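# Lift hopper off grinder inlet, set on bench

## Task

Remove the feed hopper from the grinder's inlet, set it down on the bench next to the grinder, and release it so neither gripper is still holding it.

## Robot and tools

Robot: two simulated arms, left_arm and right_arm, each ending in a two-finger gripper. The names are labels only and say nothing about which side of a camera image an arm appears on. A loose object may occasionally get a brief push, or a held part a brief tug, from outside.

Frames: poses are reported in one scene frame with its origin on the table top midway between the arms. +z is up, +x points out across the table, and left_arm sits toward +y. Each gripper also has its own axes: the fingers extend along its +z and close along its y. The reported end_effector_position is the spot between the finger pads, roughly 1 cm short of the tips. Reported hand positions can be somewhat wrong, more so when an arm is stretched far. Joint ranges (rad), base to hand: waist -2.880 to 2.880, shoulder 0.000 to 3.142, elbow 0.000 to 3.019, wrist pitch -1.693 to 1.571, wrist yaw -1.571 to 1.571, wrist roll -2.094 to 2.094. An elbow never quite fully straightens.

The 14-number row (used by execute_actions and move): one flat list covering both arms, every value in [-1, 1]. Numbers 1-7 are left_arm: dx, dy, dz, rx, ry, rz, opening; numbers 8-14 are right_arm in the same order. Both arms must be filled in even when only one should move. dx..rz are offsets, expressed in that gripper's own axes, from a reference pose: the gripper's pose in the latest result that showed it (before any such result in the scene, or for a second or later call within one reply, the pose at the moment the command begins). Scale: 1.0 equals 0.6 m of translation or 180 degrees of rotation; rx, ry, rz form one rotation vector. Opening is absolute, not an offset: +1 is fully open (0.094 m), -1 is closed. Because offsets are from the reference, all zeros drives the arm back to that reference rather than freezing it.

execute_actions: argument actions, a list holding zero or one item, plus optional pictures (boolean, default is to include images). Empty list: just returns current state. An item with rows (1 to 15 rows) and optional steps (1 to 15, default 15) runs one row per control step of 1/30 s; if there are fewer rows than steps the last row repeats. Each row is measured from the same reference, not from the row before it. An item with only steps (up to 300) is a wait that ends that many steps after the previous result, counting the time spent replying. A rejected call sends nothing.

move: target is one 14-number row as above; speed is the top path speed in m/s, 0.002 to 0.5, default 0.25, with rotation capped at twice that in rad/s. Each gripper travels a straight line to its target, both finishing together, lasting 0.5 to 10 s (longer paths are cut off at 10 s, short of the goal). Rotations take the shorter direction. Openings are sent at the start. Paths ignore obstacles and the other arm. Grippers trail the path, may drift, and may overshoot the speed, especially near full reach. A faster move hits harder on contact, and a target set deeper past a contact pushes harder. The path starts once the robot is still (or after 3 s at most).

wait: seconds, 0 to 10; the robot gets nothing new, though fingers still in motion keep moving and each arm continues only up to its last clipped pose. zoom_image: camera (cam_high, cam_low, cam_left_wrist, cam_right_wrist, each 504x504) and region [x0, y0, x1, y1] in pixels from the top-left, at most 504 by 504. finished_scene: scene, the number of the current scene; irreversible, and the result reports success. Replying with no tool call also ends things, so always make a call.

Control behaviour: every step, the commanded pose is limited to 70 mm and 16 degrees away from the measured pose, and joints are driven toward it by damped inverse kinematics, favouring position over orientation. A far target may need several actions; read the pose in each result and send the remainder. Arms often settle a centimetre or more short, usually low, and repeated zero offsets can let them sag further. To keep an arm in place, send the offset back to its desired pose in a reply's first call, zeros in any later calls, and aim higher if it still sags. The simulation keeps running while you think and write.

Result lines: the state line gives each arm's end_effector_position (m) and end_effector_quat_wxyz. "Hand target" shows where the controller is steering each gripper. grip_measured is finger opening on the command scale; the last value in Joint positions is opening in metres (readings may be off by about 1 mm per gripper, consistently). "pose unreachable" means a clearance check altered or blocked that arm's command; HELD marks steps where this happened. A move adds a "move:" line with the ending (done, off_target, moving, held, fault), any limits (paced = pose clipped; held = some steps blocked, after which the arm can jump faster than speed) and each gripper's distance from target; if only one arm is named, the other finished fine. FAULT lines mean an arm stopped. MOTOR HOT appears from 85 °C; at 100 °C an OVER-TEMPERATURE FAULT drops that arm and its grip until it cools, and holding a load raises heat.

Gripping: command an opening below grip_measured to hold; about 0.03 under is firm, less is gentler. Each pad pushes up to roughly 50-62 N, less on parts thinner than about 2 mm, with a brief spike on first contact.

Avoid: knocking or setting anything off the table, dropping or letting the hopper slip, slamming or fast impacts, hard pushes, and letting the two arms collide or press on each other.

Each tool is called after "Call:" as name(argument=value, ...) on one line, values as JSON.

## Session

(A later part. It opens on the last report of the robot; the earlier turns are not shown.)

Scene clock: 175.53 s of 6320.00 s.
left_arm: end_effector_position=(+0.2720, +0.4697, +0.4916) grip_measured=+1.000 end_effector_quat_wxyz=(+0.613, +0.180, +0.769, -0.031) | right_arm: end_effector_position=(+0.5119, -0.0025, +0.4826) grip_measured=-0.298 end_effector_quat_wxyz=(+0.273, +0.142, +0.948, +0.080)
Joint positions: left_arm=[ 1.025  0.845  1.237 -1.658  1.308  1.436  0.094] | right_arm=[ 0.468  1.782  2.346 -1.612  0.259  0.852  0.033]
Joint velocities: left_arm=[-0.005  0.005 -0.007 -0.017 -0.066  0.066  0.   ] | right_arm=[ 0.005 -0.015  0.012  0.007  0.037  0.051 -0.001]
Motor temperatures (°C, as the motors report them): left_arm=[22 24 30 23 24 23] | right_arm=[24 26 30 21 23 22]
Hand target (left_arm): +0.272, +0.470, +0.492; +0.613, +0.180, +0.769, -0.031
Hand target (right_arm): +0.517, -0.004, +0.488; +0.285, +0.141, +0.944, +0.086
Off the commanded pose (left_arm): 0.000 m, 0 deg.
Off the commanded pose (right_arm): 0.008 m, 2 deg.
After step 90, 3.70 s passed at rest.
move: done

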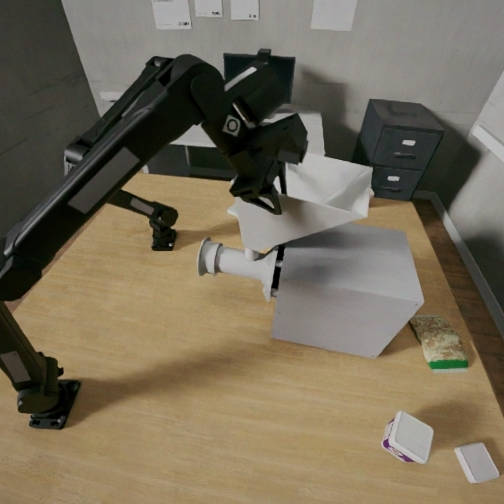

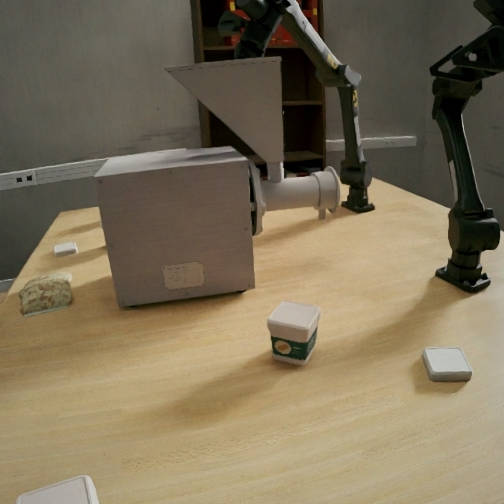

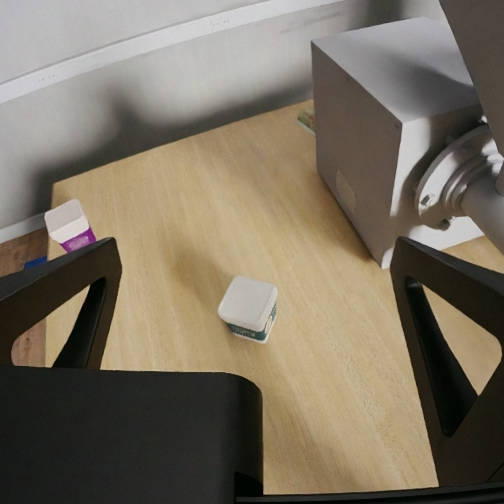

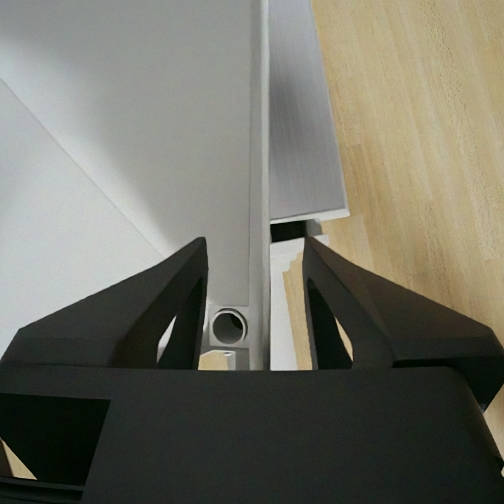

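Call:
move(target=[0,0,0,0,0,0,1, -0.010,-0.006,0.012,-0.013,-0.008,0.008,-0.6], speed=0.03)

Scene clock: 179.27 s of 6320.00 s.
left_arm: end_effector_position=(+0.2720, +0.4697, +0.4916) grip_measured=+1.000 end_effector_quat_wxyz=(+0.613, +0.180, +0.769, -0.031) | right_arm: end_effector_position=(+0.5166, -0.0063, +0.4781) grip_measured=-0.598 end_effector_quat_wxyz=(+0.283, +0.148, +0.943, +0.097)
Joint positions: left_arm=[ 1.025  0.845  1.237 -1.658  1.308  1.436  0.094] | right_arm=[ 0.454  1.742  2.262 -1.53   0.243  0.852  0.019]
Joint velocities: left_arm=[-0.005 -0.005 -0.017 -0.027 -0.007 -0.051  0.   ] | right_arm=[-0.005  0.005  0.022  0.017  0.022 -0.037  0.   ]
Motor temperatures (°C, as the motors report them): left_arm=[22 24 30 23 24 23] | right_arm=[24 26 30 21 23 22]
Hand target (left_arm): +0.272, +0.470, +0.492; +0.613, +0.180, +0.769, -0.031
Hand target (right_arm): +0.520, -0.007, +0.478; +0.286, +0.150, +0.941, +0.101
Off the commanded pose (left_arm): 0.000 m, 0 deg.
Off the commanded pose (right_arm): 0.003 m, 1 deg.
move: done

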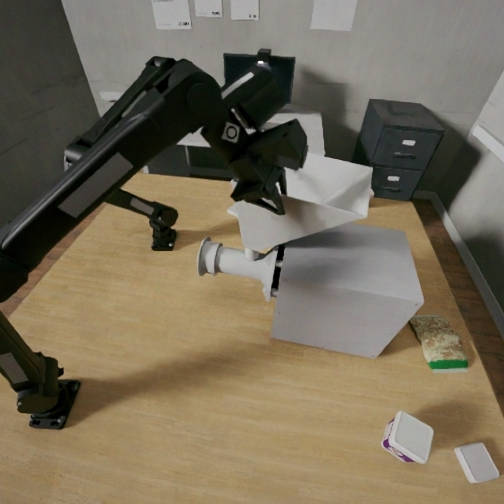

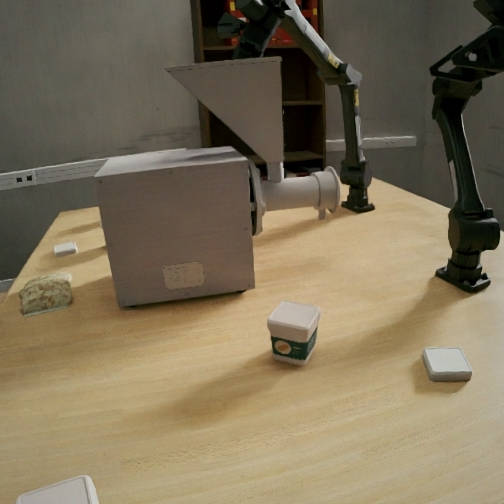

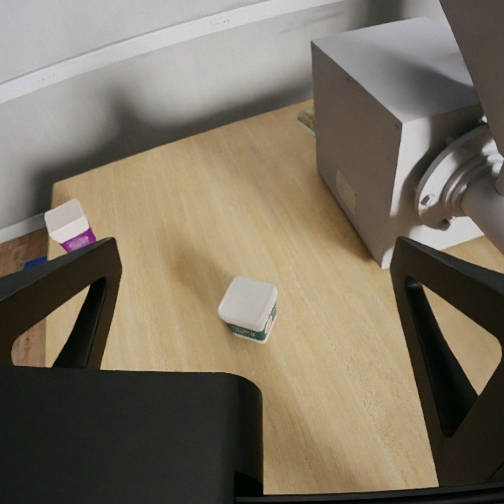

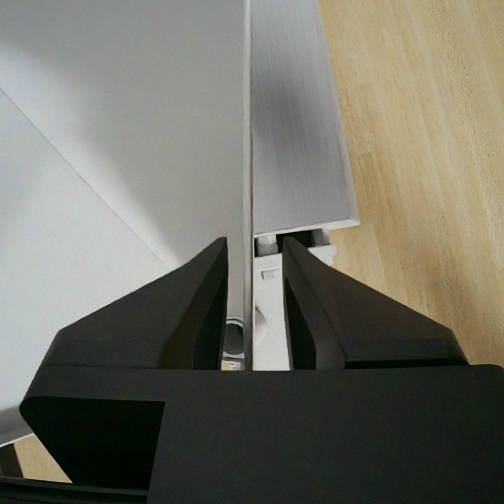

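Palm now touches the rim. Close.

Call:
move(target=[0,0,0,0,0,0,1, -0.004,0.005,-0.006,0,0,0,-1], speed=0.02)

Scene clock: 182.13 s of 6320.00 s.
left_arm: end_effector_position=(+0.2720, +0.4697, +0.4916) grip_measured=+1.000 end_effector_quat_wxyz=(+0.613, +0.180, +0.769, -0.031) | right_arm: end_effector_position=(+0.5164, -0.0057, +0.4785) grip_measured=-0.983 end_effector_quat_wxyz=(+0.282, +0.149, +0.943, +0.099)
Joint positions: left_arm=[ 1.025  0.845  1.237 -1.658  1.308  1.436  0.094] | right_arm=[ 0.454  1.741  2.262 -1.528  0.24   0.854  0.001]
Joint velocities: left_arm=[-0.015 -0.005  0.002 -0.007 -0.066 -0.037  0.   ] | right_arm=[-0.005 -0.005 -0.012  0.017 -0.007  0.007  0.   ]
Motor temperatures (°C, as the motors report them): left_arm=[22 24 30 23 24 23] | right_arm=[24 26 30 21 23 22]
Hand target (left_arm): +0.272, +0.470, +0.492; +0.613, +0.180, +0.769, -0.031
Hand target (right_arm): +0.517, -0.005, +0.483; +0.283, +0.148, +0.943, +0.097
Off the commanded pose (left_arm): 0.000 m, 0 deg.
Off the commanded pose (right_arm): 0.005 m, 0 deg.
move: done

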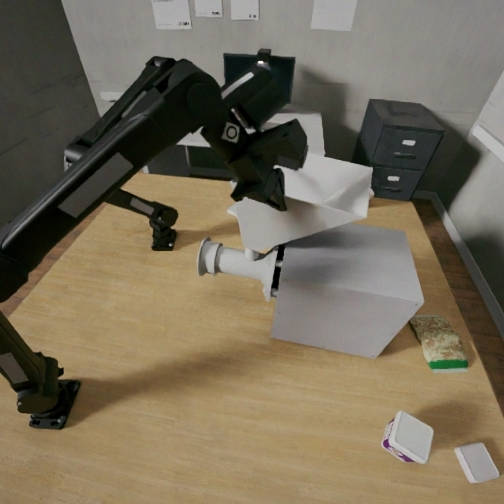

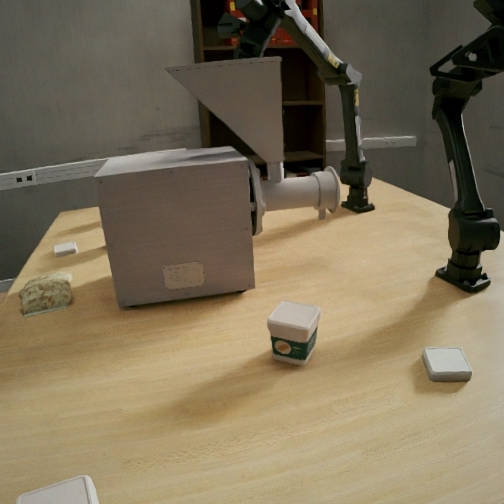

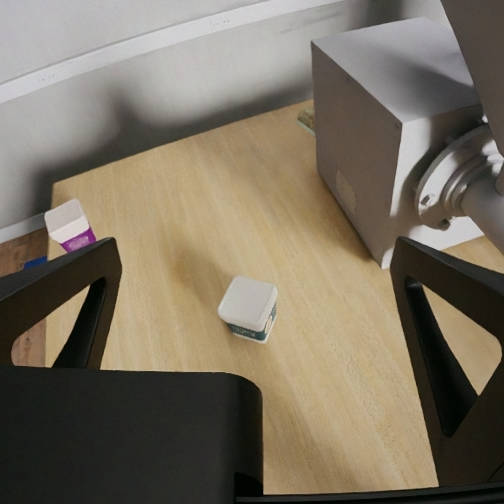

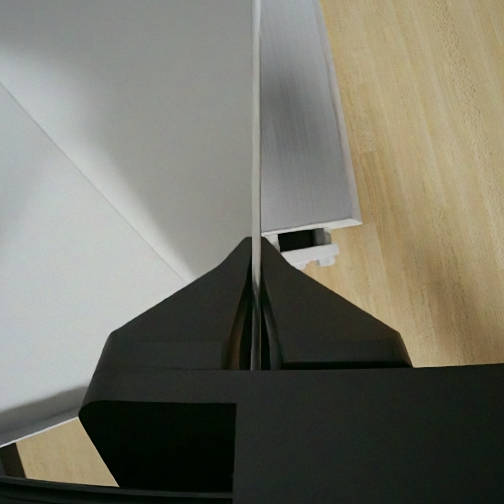

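Call:
move(target=[0,0,0,0,0,0,1, -0.029,0.016,-0.048,0,-0.004,0,-1], speed=0.02)

Call:
zoom_image(camera="cam_low", region=[160, 0, 360, 200])

Scene clock: 186.53 s of 6320.00 s.
left_arm: end_effector_position=(+0.2720, +0.4697, +0.4916) grip_measured=+1.000 end_effector_quat_wxyz=(+0.613, +0.180, +0.769, -0.031) | right_arm: end_effector_position=(+0.5187, +0.0008, +0.4825) grip_measured=-0.983 end_effector_quat_wxyz=(+0.267, +0.143, +0.949, +0.086)
Joint positions: left_arm=[ 1.025  0.845  1.237 -1.658  1.308  1.436  0.094] | right_arm=[ 0.461  1.815  2.398 -1.632  0.24   0.852  0.001]
Joint velocities: left_arm=[-0.005  0.005  0.007 -0.017 -0.037  0.007  0.   ] | right_arm=[-0.015 -0.005 -0.007 -0.032 -0.037 -0.022  0.   ]
Motor temperatures (°C, as the motors report them): left_arm=[22 24 30 23 24 23] | right_arm=[24 26 30 21 23 22]
Hand target (left_arm): +0.272, +0.470, +0.492; +0.613, +0.180, +0.769, -0.031
Hand target (right_arm): +0.515, -0.007, +0.513; +0.289, +0.150, +0.941, +0.099
Off the commanded pose (left_arm): 0.000 m, 0 deg.
Off the commanded pose (right_arm): 0.032 m, 3 deg.
move: off_target (right_arm)

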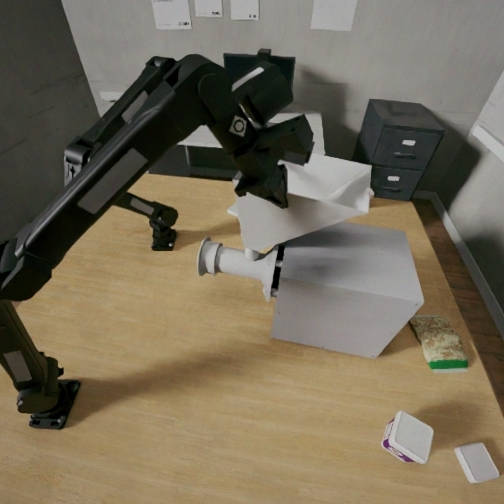

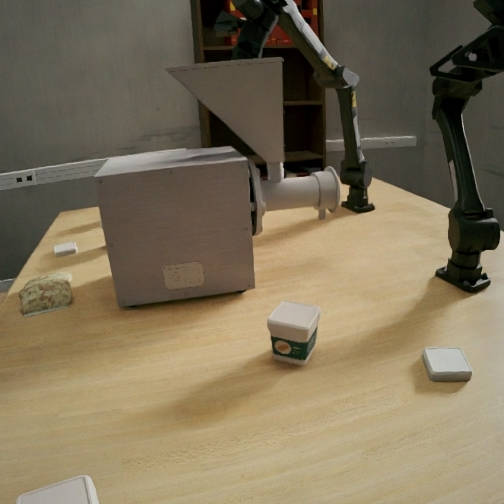

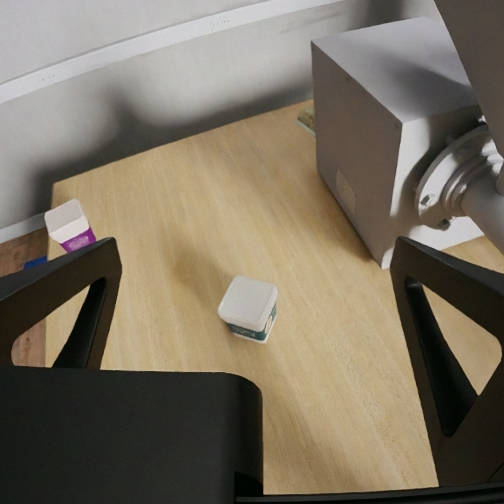

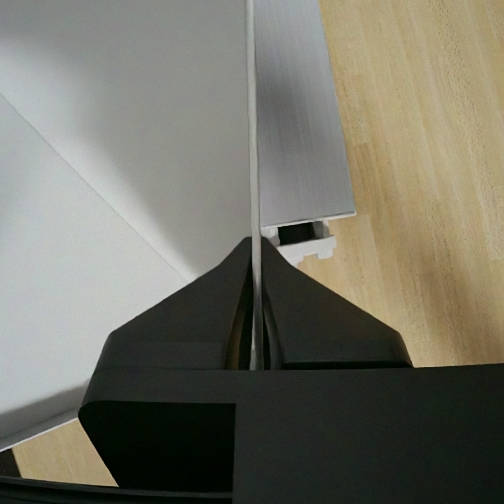

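Region (160, 0, 360, 200) of cam_low's 504x504 image, scaled by 2.520, with more detail than that image has.

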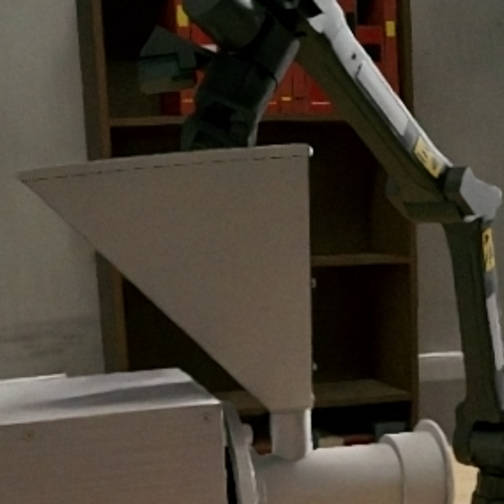

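Call:
move(target=[-0.293,-0.258,0.456,0.054,0.224,-0.142,0.3, -0.003,-0.011,-0.007,-0.008,-0.010,0.005,-1], speed=0.2)

Scene clock: 201.93 s of 6320.00 s.
left_arm: end_effector_position=(+0.5203, +0.2101, +0.5562) grip_measured=+0.302 end_effector_quat_wxyz=(+0.272, +0.062, +0.946, -0.166) | right_arm: end_effector_position=(+0.5171, -0.0030, +0.4793) grip_measured=-0.983 end_effector_quat_wxyz=(+0.276, +0.146, +0.945, +0.094)
Joint positions: left_arm=[-0.342  1.494  2.178 -1.658  0.269 -0.108  0.061] | right_arm=[ 0.457  1.767  2.307 -1.565  0.238  0.853  0.001]
Joint velocities: left_arm=[-0.005  0.015 -0.002 -0.002 -0.022  0.007 -0.001] | right_arm=[-0.005 -0.005 -0.022  0.012 -0.022 -0.066 -0.   ]
Motor temperatures (°C, as the motors report them): left_arm=[22 24 31 23 24 23] | right_arm=[24 27 32 21 23 22]
Hand target (left_arm): +0.516, +0.208, +0.570; +0.281, +0.062, +0.943, -0.167
Hand target (right_arm): +0.517, -0.007, +0.485; +0.283, +0.149, +0.943, +0.098
Off the commanded pose (left_arm): 0.013 m, 1 deg.
Off the commanded pose (right_arm): 0.007 m, 1 deg.
joint sent to its limit (left arm) — the command would take joint 4 (wrist pitch) past its lower limit, so that joint was sent only as far as its limit.
After step 90, 9.57 s passed at rest.
move: off_target (left_arm)

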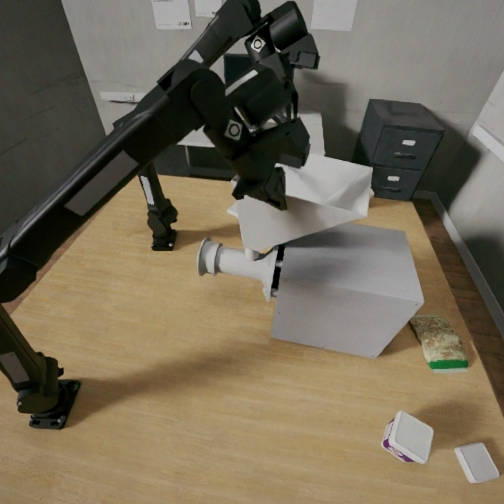

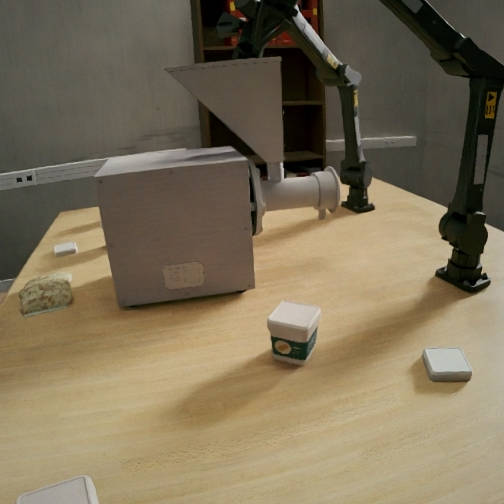

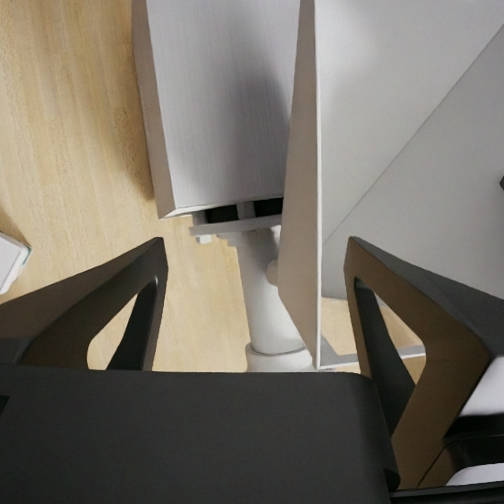

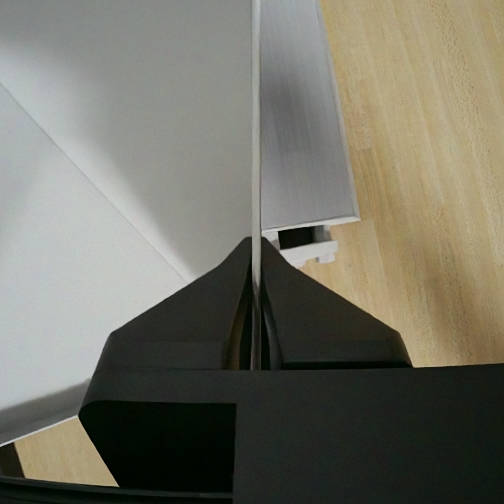

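Call:
move(target=[0.013,-0.057,0.058,0,-0.006,0,0.0, -0.007,-0.004,-0.009,-0.003,-0.005,0.002,-1], speed=0.06)

Scene clock: 209.13 s of 6320.00 s.
left_arm: end_effector_position=(+0.5280, +0.1686, +0.5218) grip_measured=+0.002 end_effector_quat_wxyz=(+0.261, +0.060, +0.950, -0.161) | right_arm: end_effector_position=(+0.5171, -0.0032, +0.4792) grip_measured=-0.983 end_effector_quat_wxyz=(+0.276, +0.147, +0.945, +0.095)
Joint positions: left_arm=[-0.44   1.483  2.062 -1.557  0.209 -0.193  0.047] | right_arm=[ 0.457  1.765  2.305 -1.563  0.238  0.853  0.001]
Joint velocities: left_arm=[-0.024 -0.005 -0.002  0.002 -0.022 -0.051 -0.001] | right_arm=[-0.005  0.005  0.007 -0.007  0.022 -0.081 -0.001]
Motor temperatures (°C, as the motors report them): left_arm=[22 24 32 23 24 23] | right_arm=[24 27 30 21 23 22]
Hand target (left_arm): +0.523, +0.166, +0.535; +0.281, +0.060, +0.943, -0.166
Hand target (right_arm): +0.517, -0.007, +0.485; +0.283, +0.149, +0.942, +0.098
Off the commanded pose (left_arm): 0.013 m, 2 deg.
Off the commanded pose (right_arm): 0.007 m, 1 deg.
After step 90, 3.03 s passed at rest.
move: off_target (left_arm)

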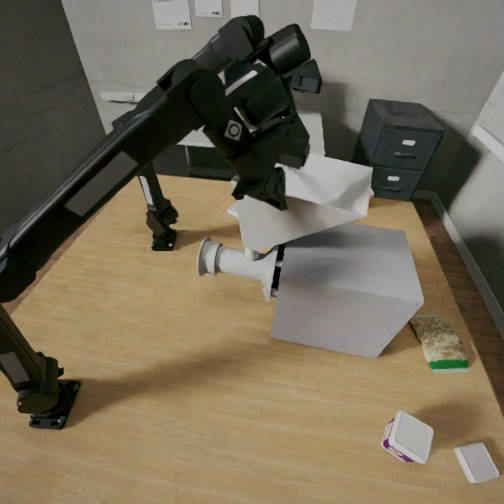

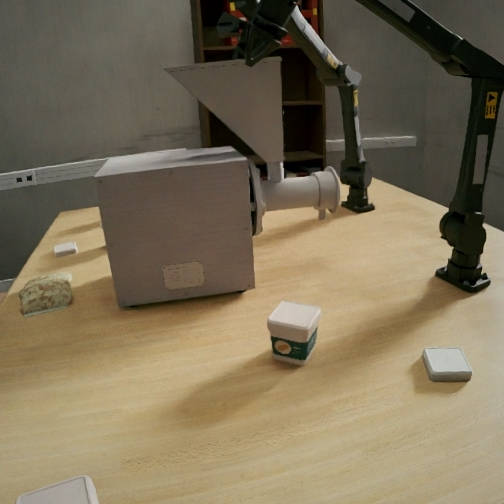

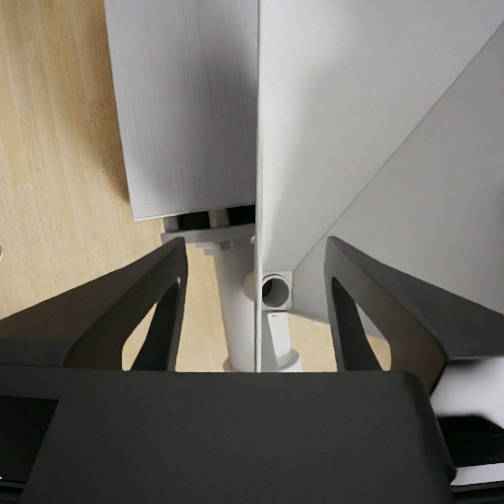

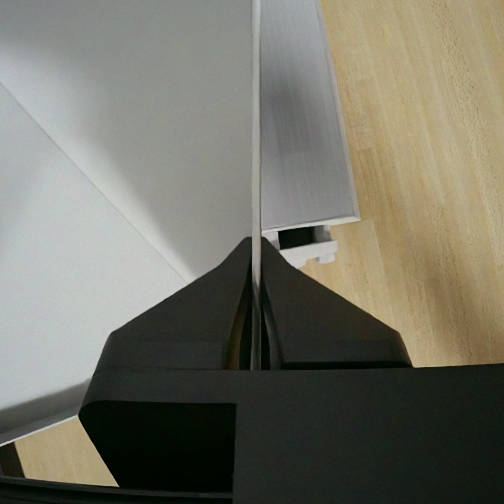

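Call:
move(target=[-0.003,-0.008,0.05,0,-0.010,0,-0.5, -0.007,-0.004,-0.009,-0.003,-0.005,0.002,-1], speed=0.03)

Call:
zoom_image(camera="cam_low", region=[160, 0, 360, 200])

Scene clock: 213.33 s of 6320.00 s.
left_arm: end_effector_position=(+0.5433, +0.1597, +0.4913) grip_measured=-0.498 end_effector_quat_wxyz=(+0.261, +0.055, +0.951, -0.158) | right_arm: end_effector_position=(+0.5170, -0.0035, +0.4792) grip_measured=-0.983 end_effector_quat_wxyz=(+0.276, +0.147, +0.945, +0.095)
Joint positions: left_arm=[-0.455  1.482  1.969 -1.465  0.191 -0.213  0.024] | right_arm=[ 0.456  1.763  2.301 -1.56   0.238  0.853  0.001]
Joint velocities: left_arm=[-0.015  0.005  0.007  0.007  0.051  0.007  0.   ] | right_arm=[-0.005 -0.015  0.007 -0.007  0.022 -0.007 -0.   ]
Motor temperatures (°C, as the motors report them): left_arm=[22 25 32 23 24 23] | right_arm=[24 27 30 21 23 22]
Hand target (left_arm): +0.542, +0.154, +0.499; +0.276, +0.057, +0.946, -0.162
Hand target (right_arm): +0.517, -0.008, +0.485; +0.284, +0.149, +0.942, +0.099
Off the commanded pose (left_arm): 0.010 m, 2 deg.
Off the commanded pose (right_arm): 0.007 m, 1 deg.
move: done

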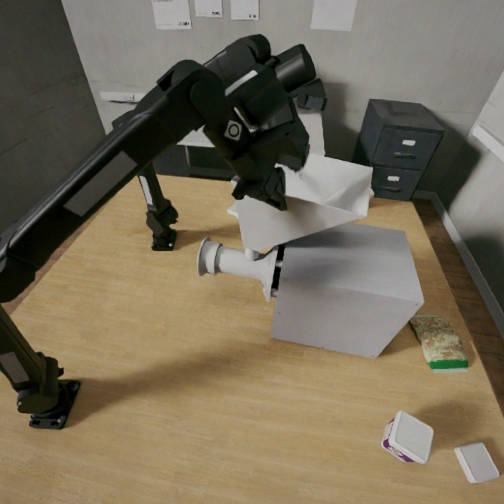

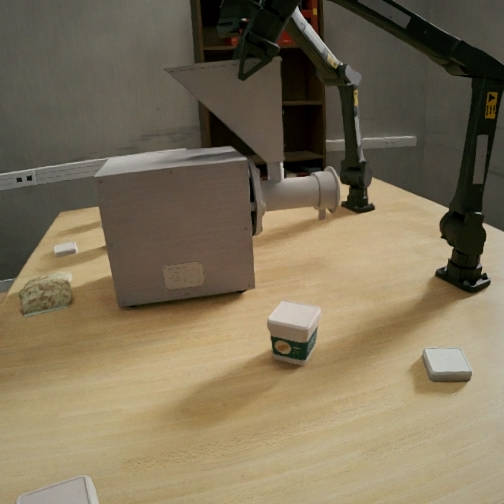

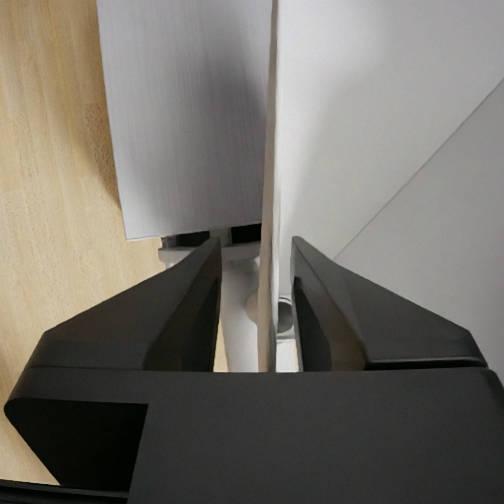

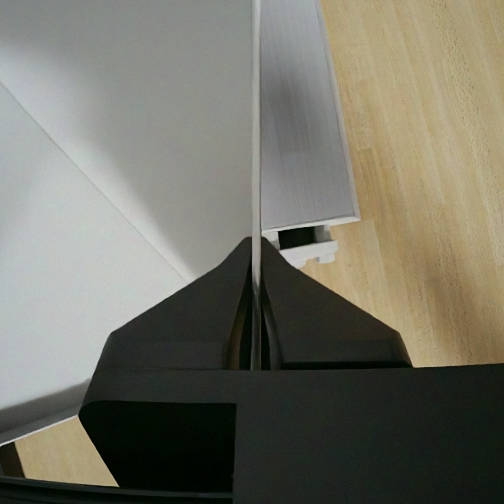

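Region (160, 0, 360, 200) of cam_low's 504x504 image, scaled by 2.520, with more detail than that image has.

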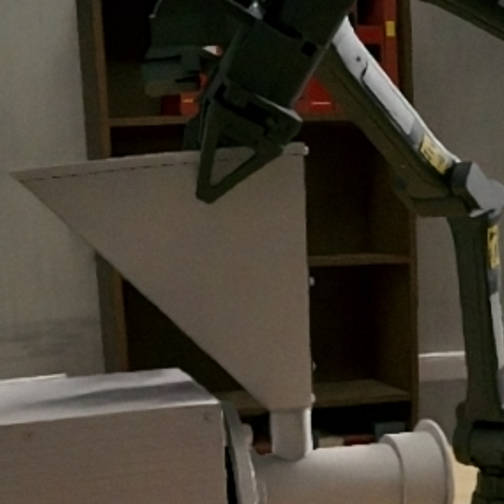

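Call:
move(target=[-0.005,-0.022,0.0,0,-0.010,0,-0.7, -0.007,-0.004,-0.009,-0.003,-0.005,0.002,-1], speed=0.02)

Scene clock: 216.47 s of 6320.00 s.
left_arm: end_effector_position=(+0.5428, +0.1533, +0.4918) grip_measured=-0.698 end_effector_quat_wxyz=(+0.264, +0.051, +0.951, -0.154) | right_arm: end_effector_position=(+0.5168, -0.0035, +0.4790) grip_measured=-0.983 end_effector_quat_wxyz=(+0.276, +0.147, +0.945, +0.095)
Joint positions: left_arm=[-0.473  1.482  1.969 -1.458  0.17  -0.234  0.014] | right_arm=[ 0.456  1.762  2.298 -1.559  0.237  0.854  0.001]
Joint velocities: left_arm=[-0.015 -0.005  0.002 -0.022  0.007  0.007 -0.001] | right_arm=[-0.005  0.005 -0.002  0.002  0.022  0.022 -0.001]
Motor temperatures (°C, as the motors report them): left_arm=[22 25 31 23 24 23] | right_arm=[24 27 30 21 23 22]
Hand target (left_arm): +0.543, +0.147, +0.497; +0.276, +0.052, +0.947, -0.159
Hand target (right_arm): +0.517, -0.008, +0.485; +0.284, +0.149, +0.942, +0.099
Off the commanded pose (left_arm): 0.008 m, 2 deg.
Off the commanded pose (right_arm): 0.007 m, 1 deg.
move: done

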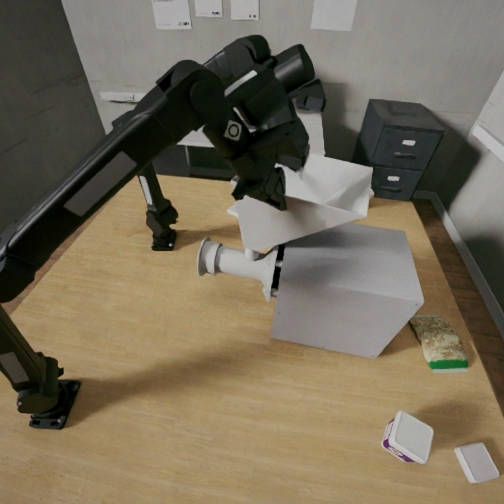

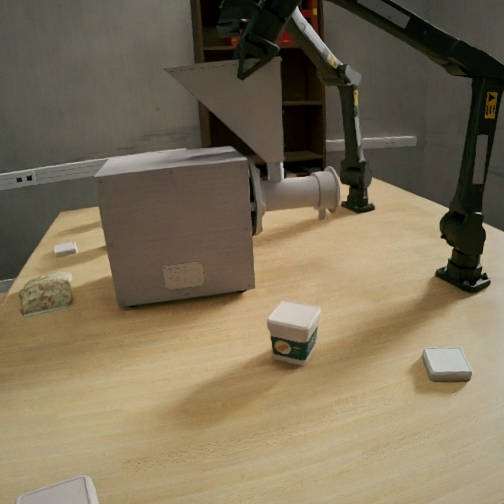

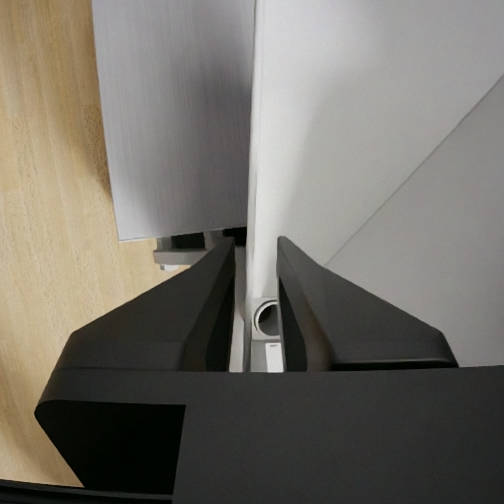

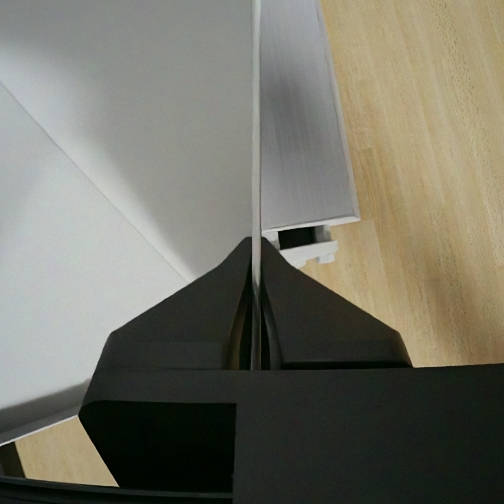

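Call:
move(target=[-0.004,0,-0.006,0,-0.008,0.008,-1, -0.007,-0.004,-0.009,-0.003,-0.005,0.002,-1], speed=0.02)

Call:
move(target=[-0.043,-0.022,-0.068,0,-0.012,0,-1, -0.041,0.018,-0.069,-0.006,-0.012,0.003,-1], speed=0.025)

Call:
zoom_image(camera="cam_low", region=[160, 0, 360, 200])

Scene clock: 221.47 s of 6320.00 s.
left_arm: end_effector_position=(+0.5429, +0.1536, +0.4913) grip_measured=-0.983 end_effector_quat_wxyz=(+0.265, +0.055, +0.950, -0.153) | right_arm: end_effector_position=(+0.5169, -0.0046, +0.4787) grip_measured=-0.983 end_effector_quat_wxyz=(+0.276, +0.149, +0.945, +0.096)
Joint positions: left_arm=[-0.472  1.481  1.967 -1.456  0.17  -0.224  0.001] | right_arm=[ 0.454  1.759  2.295 -1.557  0.236  0.856  0.001]
Joint velocities: left_arm=[-0.005  0.005  0.012  0.012  0.007  0.022 -0.001] | right_arm=[ 0.005 -0.015 -0.012 -0.002 -0.007 -0.051 -0.   ]
Motor temperatures (°C, as the motors report them): left_arm=[22 25 31 23 23 23] | right_arm=[24 27 29 21 23 22]
Hand target (left_arm): +0.543, +0.155, +0.496; +0.277, +0.060, +0.947, -0.151
Hand target (right_arm): +0.517, -0.008, +0.485; +0.284, +0.150, +0.942, +0.100
Off the commanded pose (left_arm): 0.005 m, 2 deg.
Off the commanded pose (right_arm): 0.007 m, 1 deg.
After step 90, 0.87 s passed at rest.
move: done

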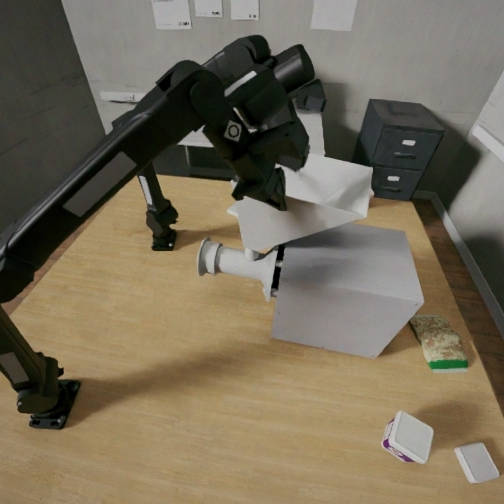

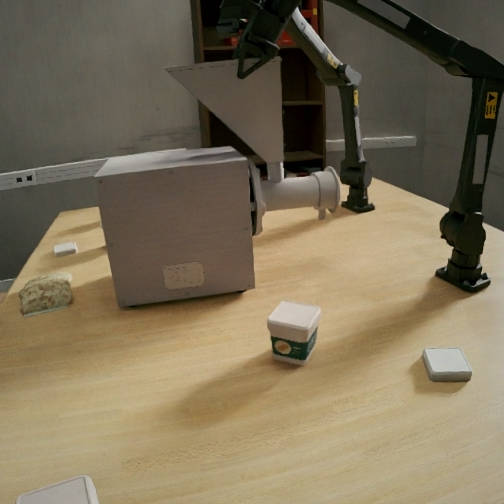

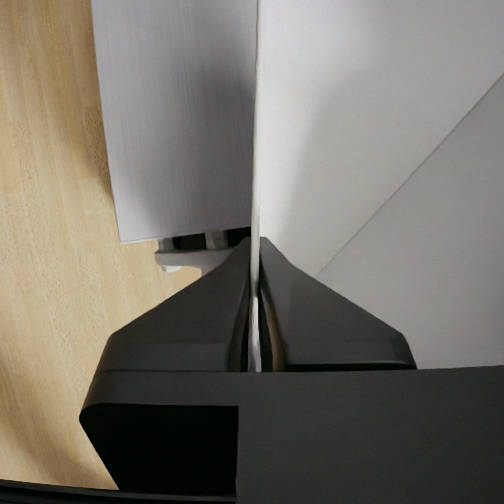

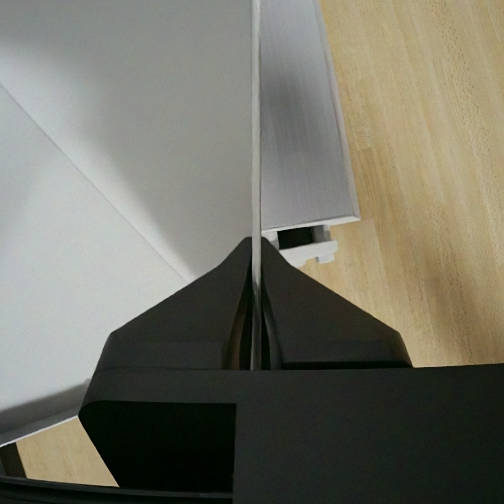

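Scene clock: 223.70 s of 6320.00 s.
left_arm: end_effector_position=(+0.5420, +0.1565, +0.4923) grip_measured=-0.981 end_effector_quat_wxyz=(+0.236, +0.053, +0.959, -0.146) | right_arm: end_effector_position=(+0.5180, -0.0030, +0.4820) grip_measured=-0.977 end_effector_quat_wxyz=(+0.257, +0.146, +0.952, +0.079)
Joint positions: left_arm=[-0.467  1.525  2.044 -1.551  0.172 -0.219  0.001] | right_arm=[ 0.455  1.833  2.432 -1.673  0.235  0.856  0.001]
Joint velocities: left_arm=[-0.015 -0.005  0.002 -0.002 -0.022 -0.022  0.   ] | right_arm=[ 0.015 -0.005  0.007 -0.017  0.007  0.007 -0.   ]
Motor temperatures (°C, as the motors report them): left_arm=[22 25 32 23 23 23] | right_arm=[24 27 30 21 23 22]
Hand target (left_arm): +0.540, +0.155, +0.540; +0.284, +0.052, +0.945, -0.155
Hand target (right_arm): +0.513, -0.009, +0.526; +0.295, +0.153, +0.937, +0.105
Off the commanded pose (left_arm): 0.049 m, 6 deg.
Off the commanded pose (right_arm): 0.046 m, 5 deg.
move: off_target (left_arm, right_arm)

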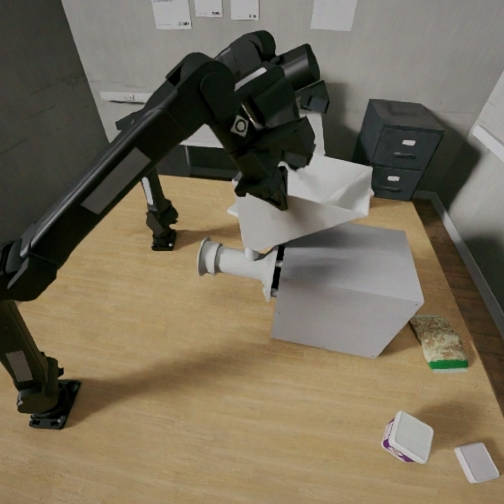

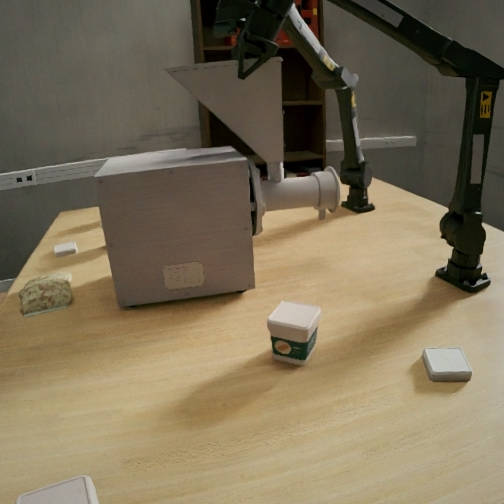

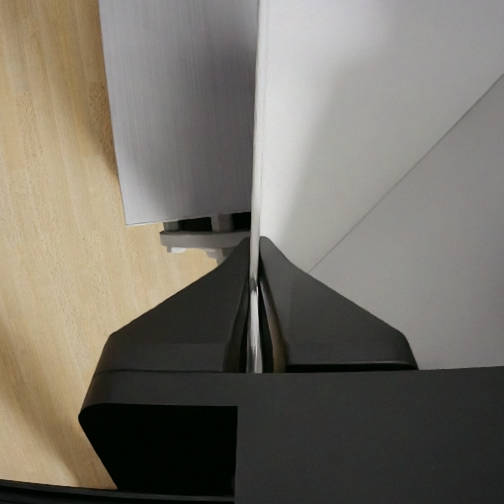

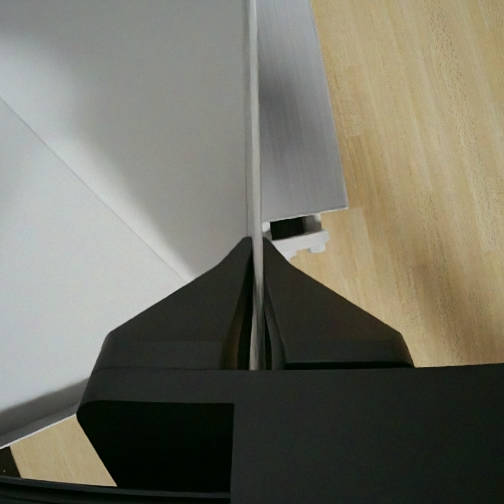

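Region (160, 0, 360, 200) of cam_low's 504x504 image, scaled by 2.520, with more detail than that image has.

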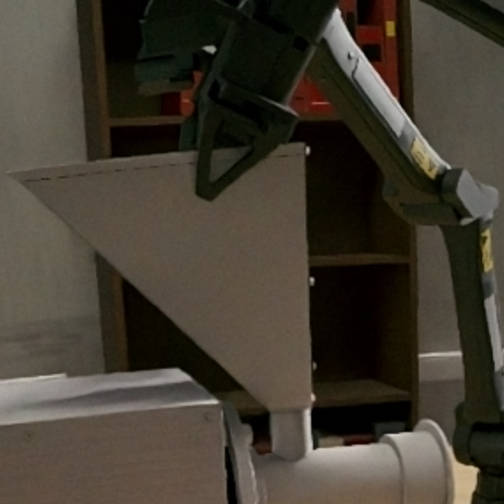

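Call:
move(target=[-0.056,-0.030,-0.101,0,0,0,-1, -0.056,0.027,-0.103,0,0,0,-1], speed=0.05)

Call:
zoom_image(camera="cam_low", region=[160, 0, 360, 200])

Scene clock: 231.80 s of 6320.00 s.
left_arm: end_effector_position=(+0.5412, +0.1589, +0.4923) grip_measured=-0.978 end_effector_quat_wxyz=(+0.197, +0.057, +0.969, -0.142) | right_arm: end_effector_position=(+0.5187, -0.0004, +0.4839) grip_measured=-0.977 end_effector_quat_wxyz=(+0.251, +0.140, +0.955, +0.080)
Joint positions: left_arm=[-0.458  1.59   2.149 -1.676  0.189 -0.198  0.001] | right_arm=[ 0.454  1.859  2.482 -1.706  0.222  0.845  0.001]
Joint velocities: left_arm=[ 0.005  0.005 -0.007  0.017 -0.022 -0.081 -0.   ] | right_arm=[-0.005  0.005  0.012 -0.017  0.007 -0.022 -0.001]
Motor temperatures (°C, as the motors report them): left_arm=[22 25 36 23 23 23] | right_arm=[24 27 33 21 24 22]
Hand target (left_arm): +0.535, +0.160, +0.560; +0.269, +0.050, +0.949, -0.157
Hand target (right_arm): +0.511, -0.008, +0.549; +0.308, +0.139, +0.934, +0.121
Off the commanded pose (left_arm): 0.072 m, 5 deg.
Off the commanded pose (right_arm): 0.070 m, 1 deg; position clipped at the last step of the last action.
joint sent to its limit (left arm) — the command would take joint 4 (wrist pitch) past its lower limit, so that joint was sent only as far as its limit.
joint sent to its limit (right arm) — the command would take joint 4 (wrist pitch) past its lower limit, so that joint was sent only as far as its limit.
After step 90, 3.43 s passed at rest.
move: off_target (left_arm, right_arm); limits=paced

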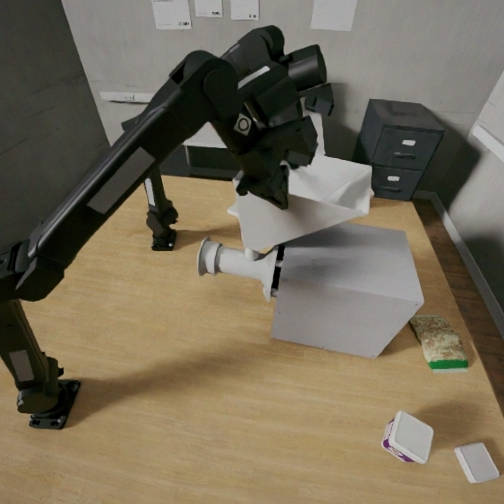

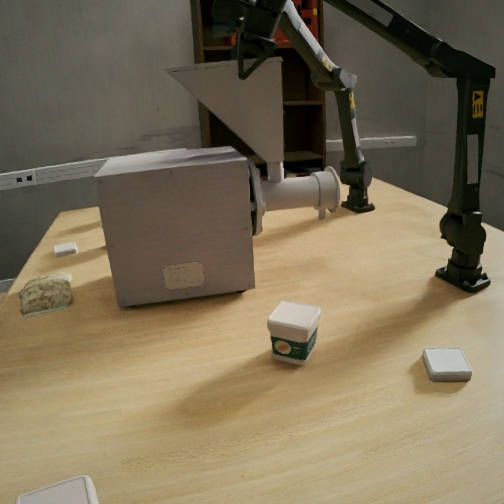

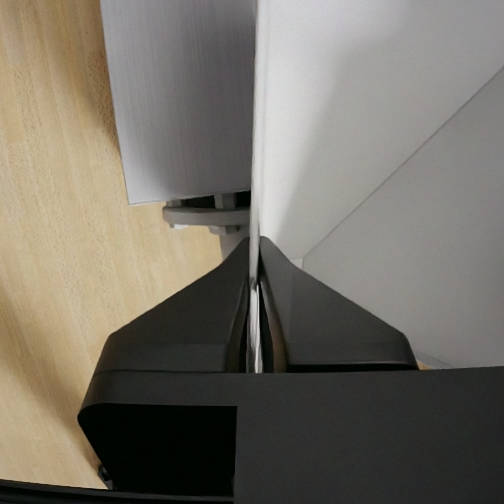

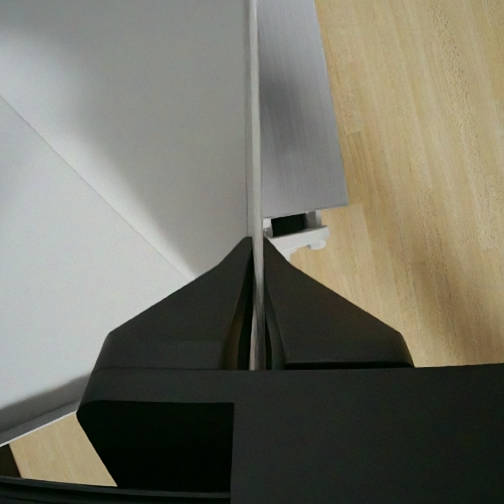

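Region (160, 0, 360, 200) of cam_low's 504x504 image, scaled by 2.520, with more detail than that image has.

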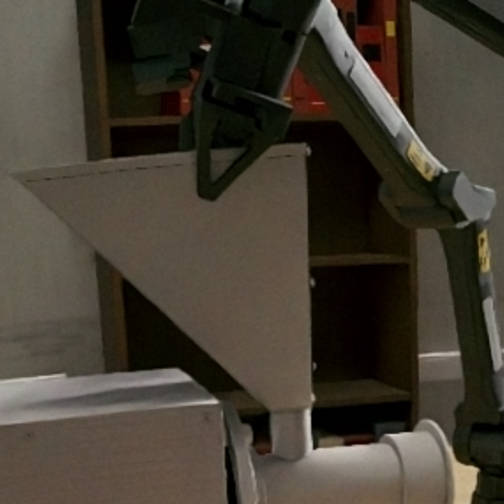

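Call:
move(target=[0.017,-0.019,-0.087,0,-0.06,0,-1, -0.009,-0.021,-0.088,-0.02,-0.035,0.01,-1], speed=0.03)

Call:
zoom_image(camera="cam_low", region=[160, 0, 360, 200])

Scene clock: 241.20 s of 6320.00 s.
left_arm: end_effector_position=(+0.5278, +0.1612, +0.4949) grip_measured=-0.980 end_effector_quat_wxyz=(+0.232, +0.046, +0.961, -0.144) | right_arm: end_effector_position=(+0.5092, +0.0007, +0.4848) grip_measured=-0.979 end_effector_quat_wxyz=(+0.274, +0.132, +0.949, +0.090)
Joint positions: left_arm=[-0.468  1.494  2.02  -1.567  0.167 -0.231  0.001] | right_arm=[ 0.47   1.77   2.332 -1.594  0.24   0.835  0.001]
Joint velocities: left_arm=[ 0.005  0.005 -0.007 -0.007 -0.022  0.051 -0.   ] | right_arm=[ 0.005 -0.015  0.017 -0.002  0.051 -0.007 -0.001]
Motor temperatures (°C, as the motors report them): left_arm=[22 25 39 23 24 23] | right_arm=[24 28 35 21 24 22]
Hand target (left_arm): +0.510, +0.165, +0.537; +0.286, +0.042, +0.946, -0.146
Hand target (right_arm): +0.493, -0.020, +0.526; +0.305, +0.152, +0.934, +0.107
Off the commanded pose (left_arm): 0.046 m, 7 deg.
Off the commanded pose (right_arm): 0.051 m, 5 deg.
After step 90, 3.03 s passed at rest.
move: off_target (left_arm, right_arm)

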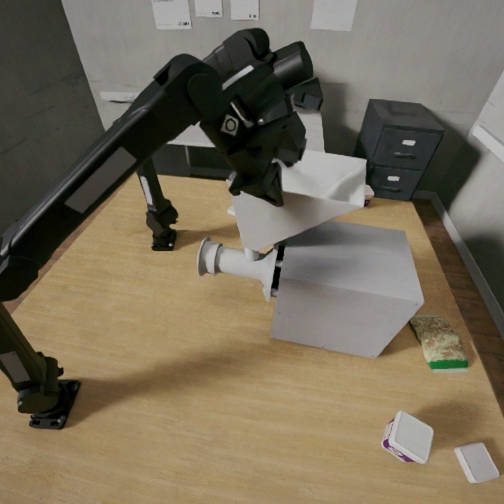

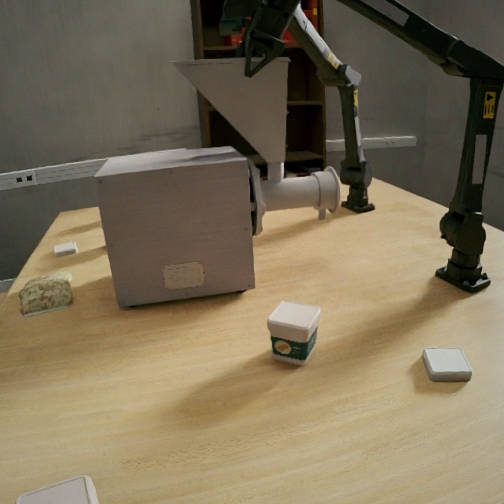

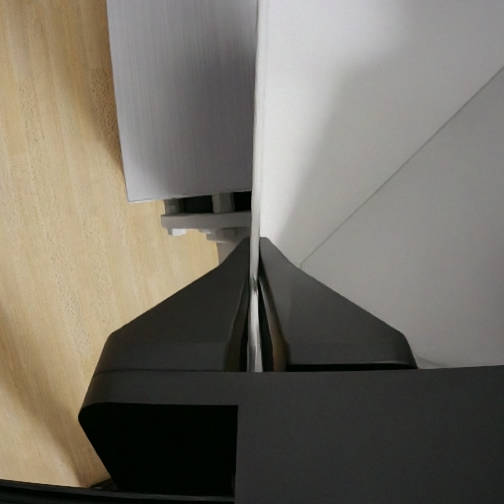

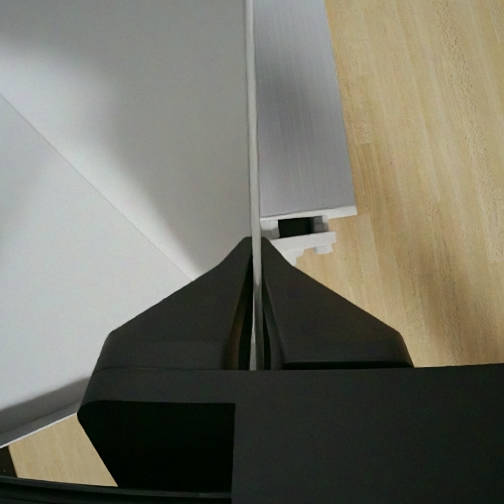

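Region (160, 0, 360, 200) of cam_low's 504x504 image, scaled by 2.520, with more detail than that image has.

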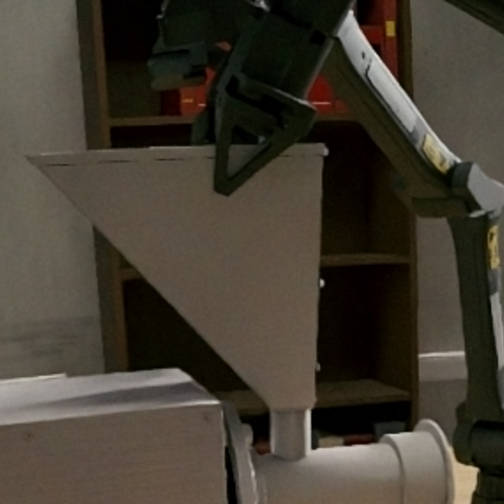

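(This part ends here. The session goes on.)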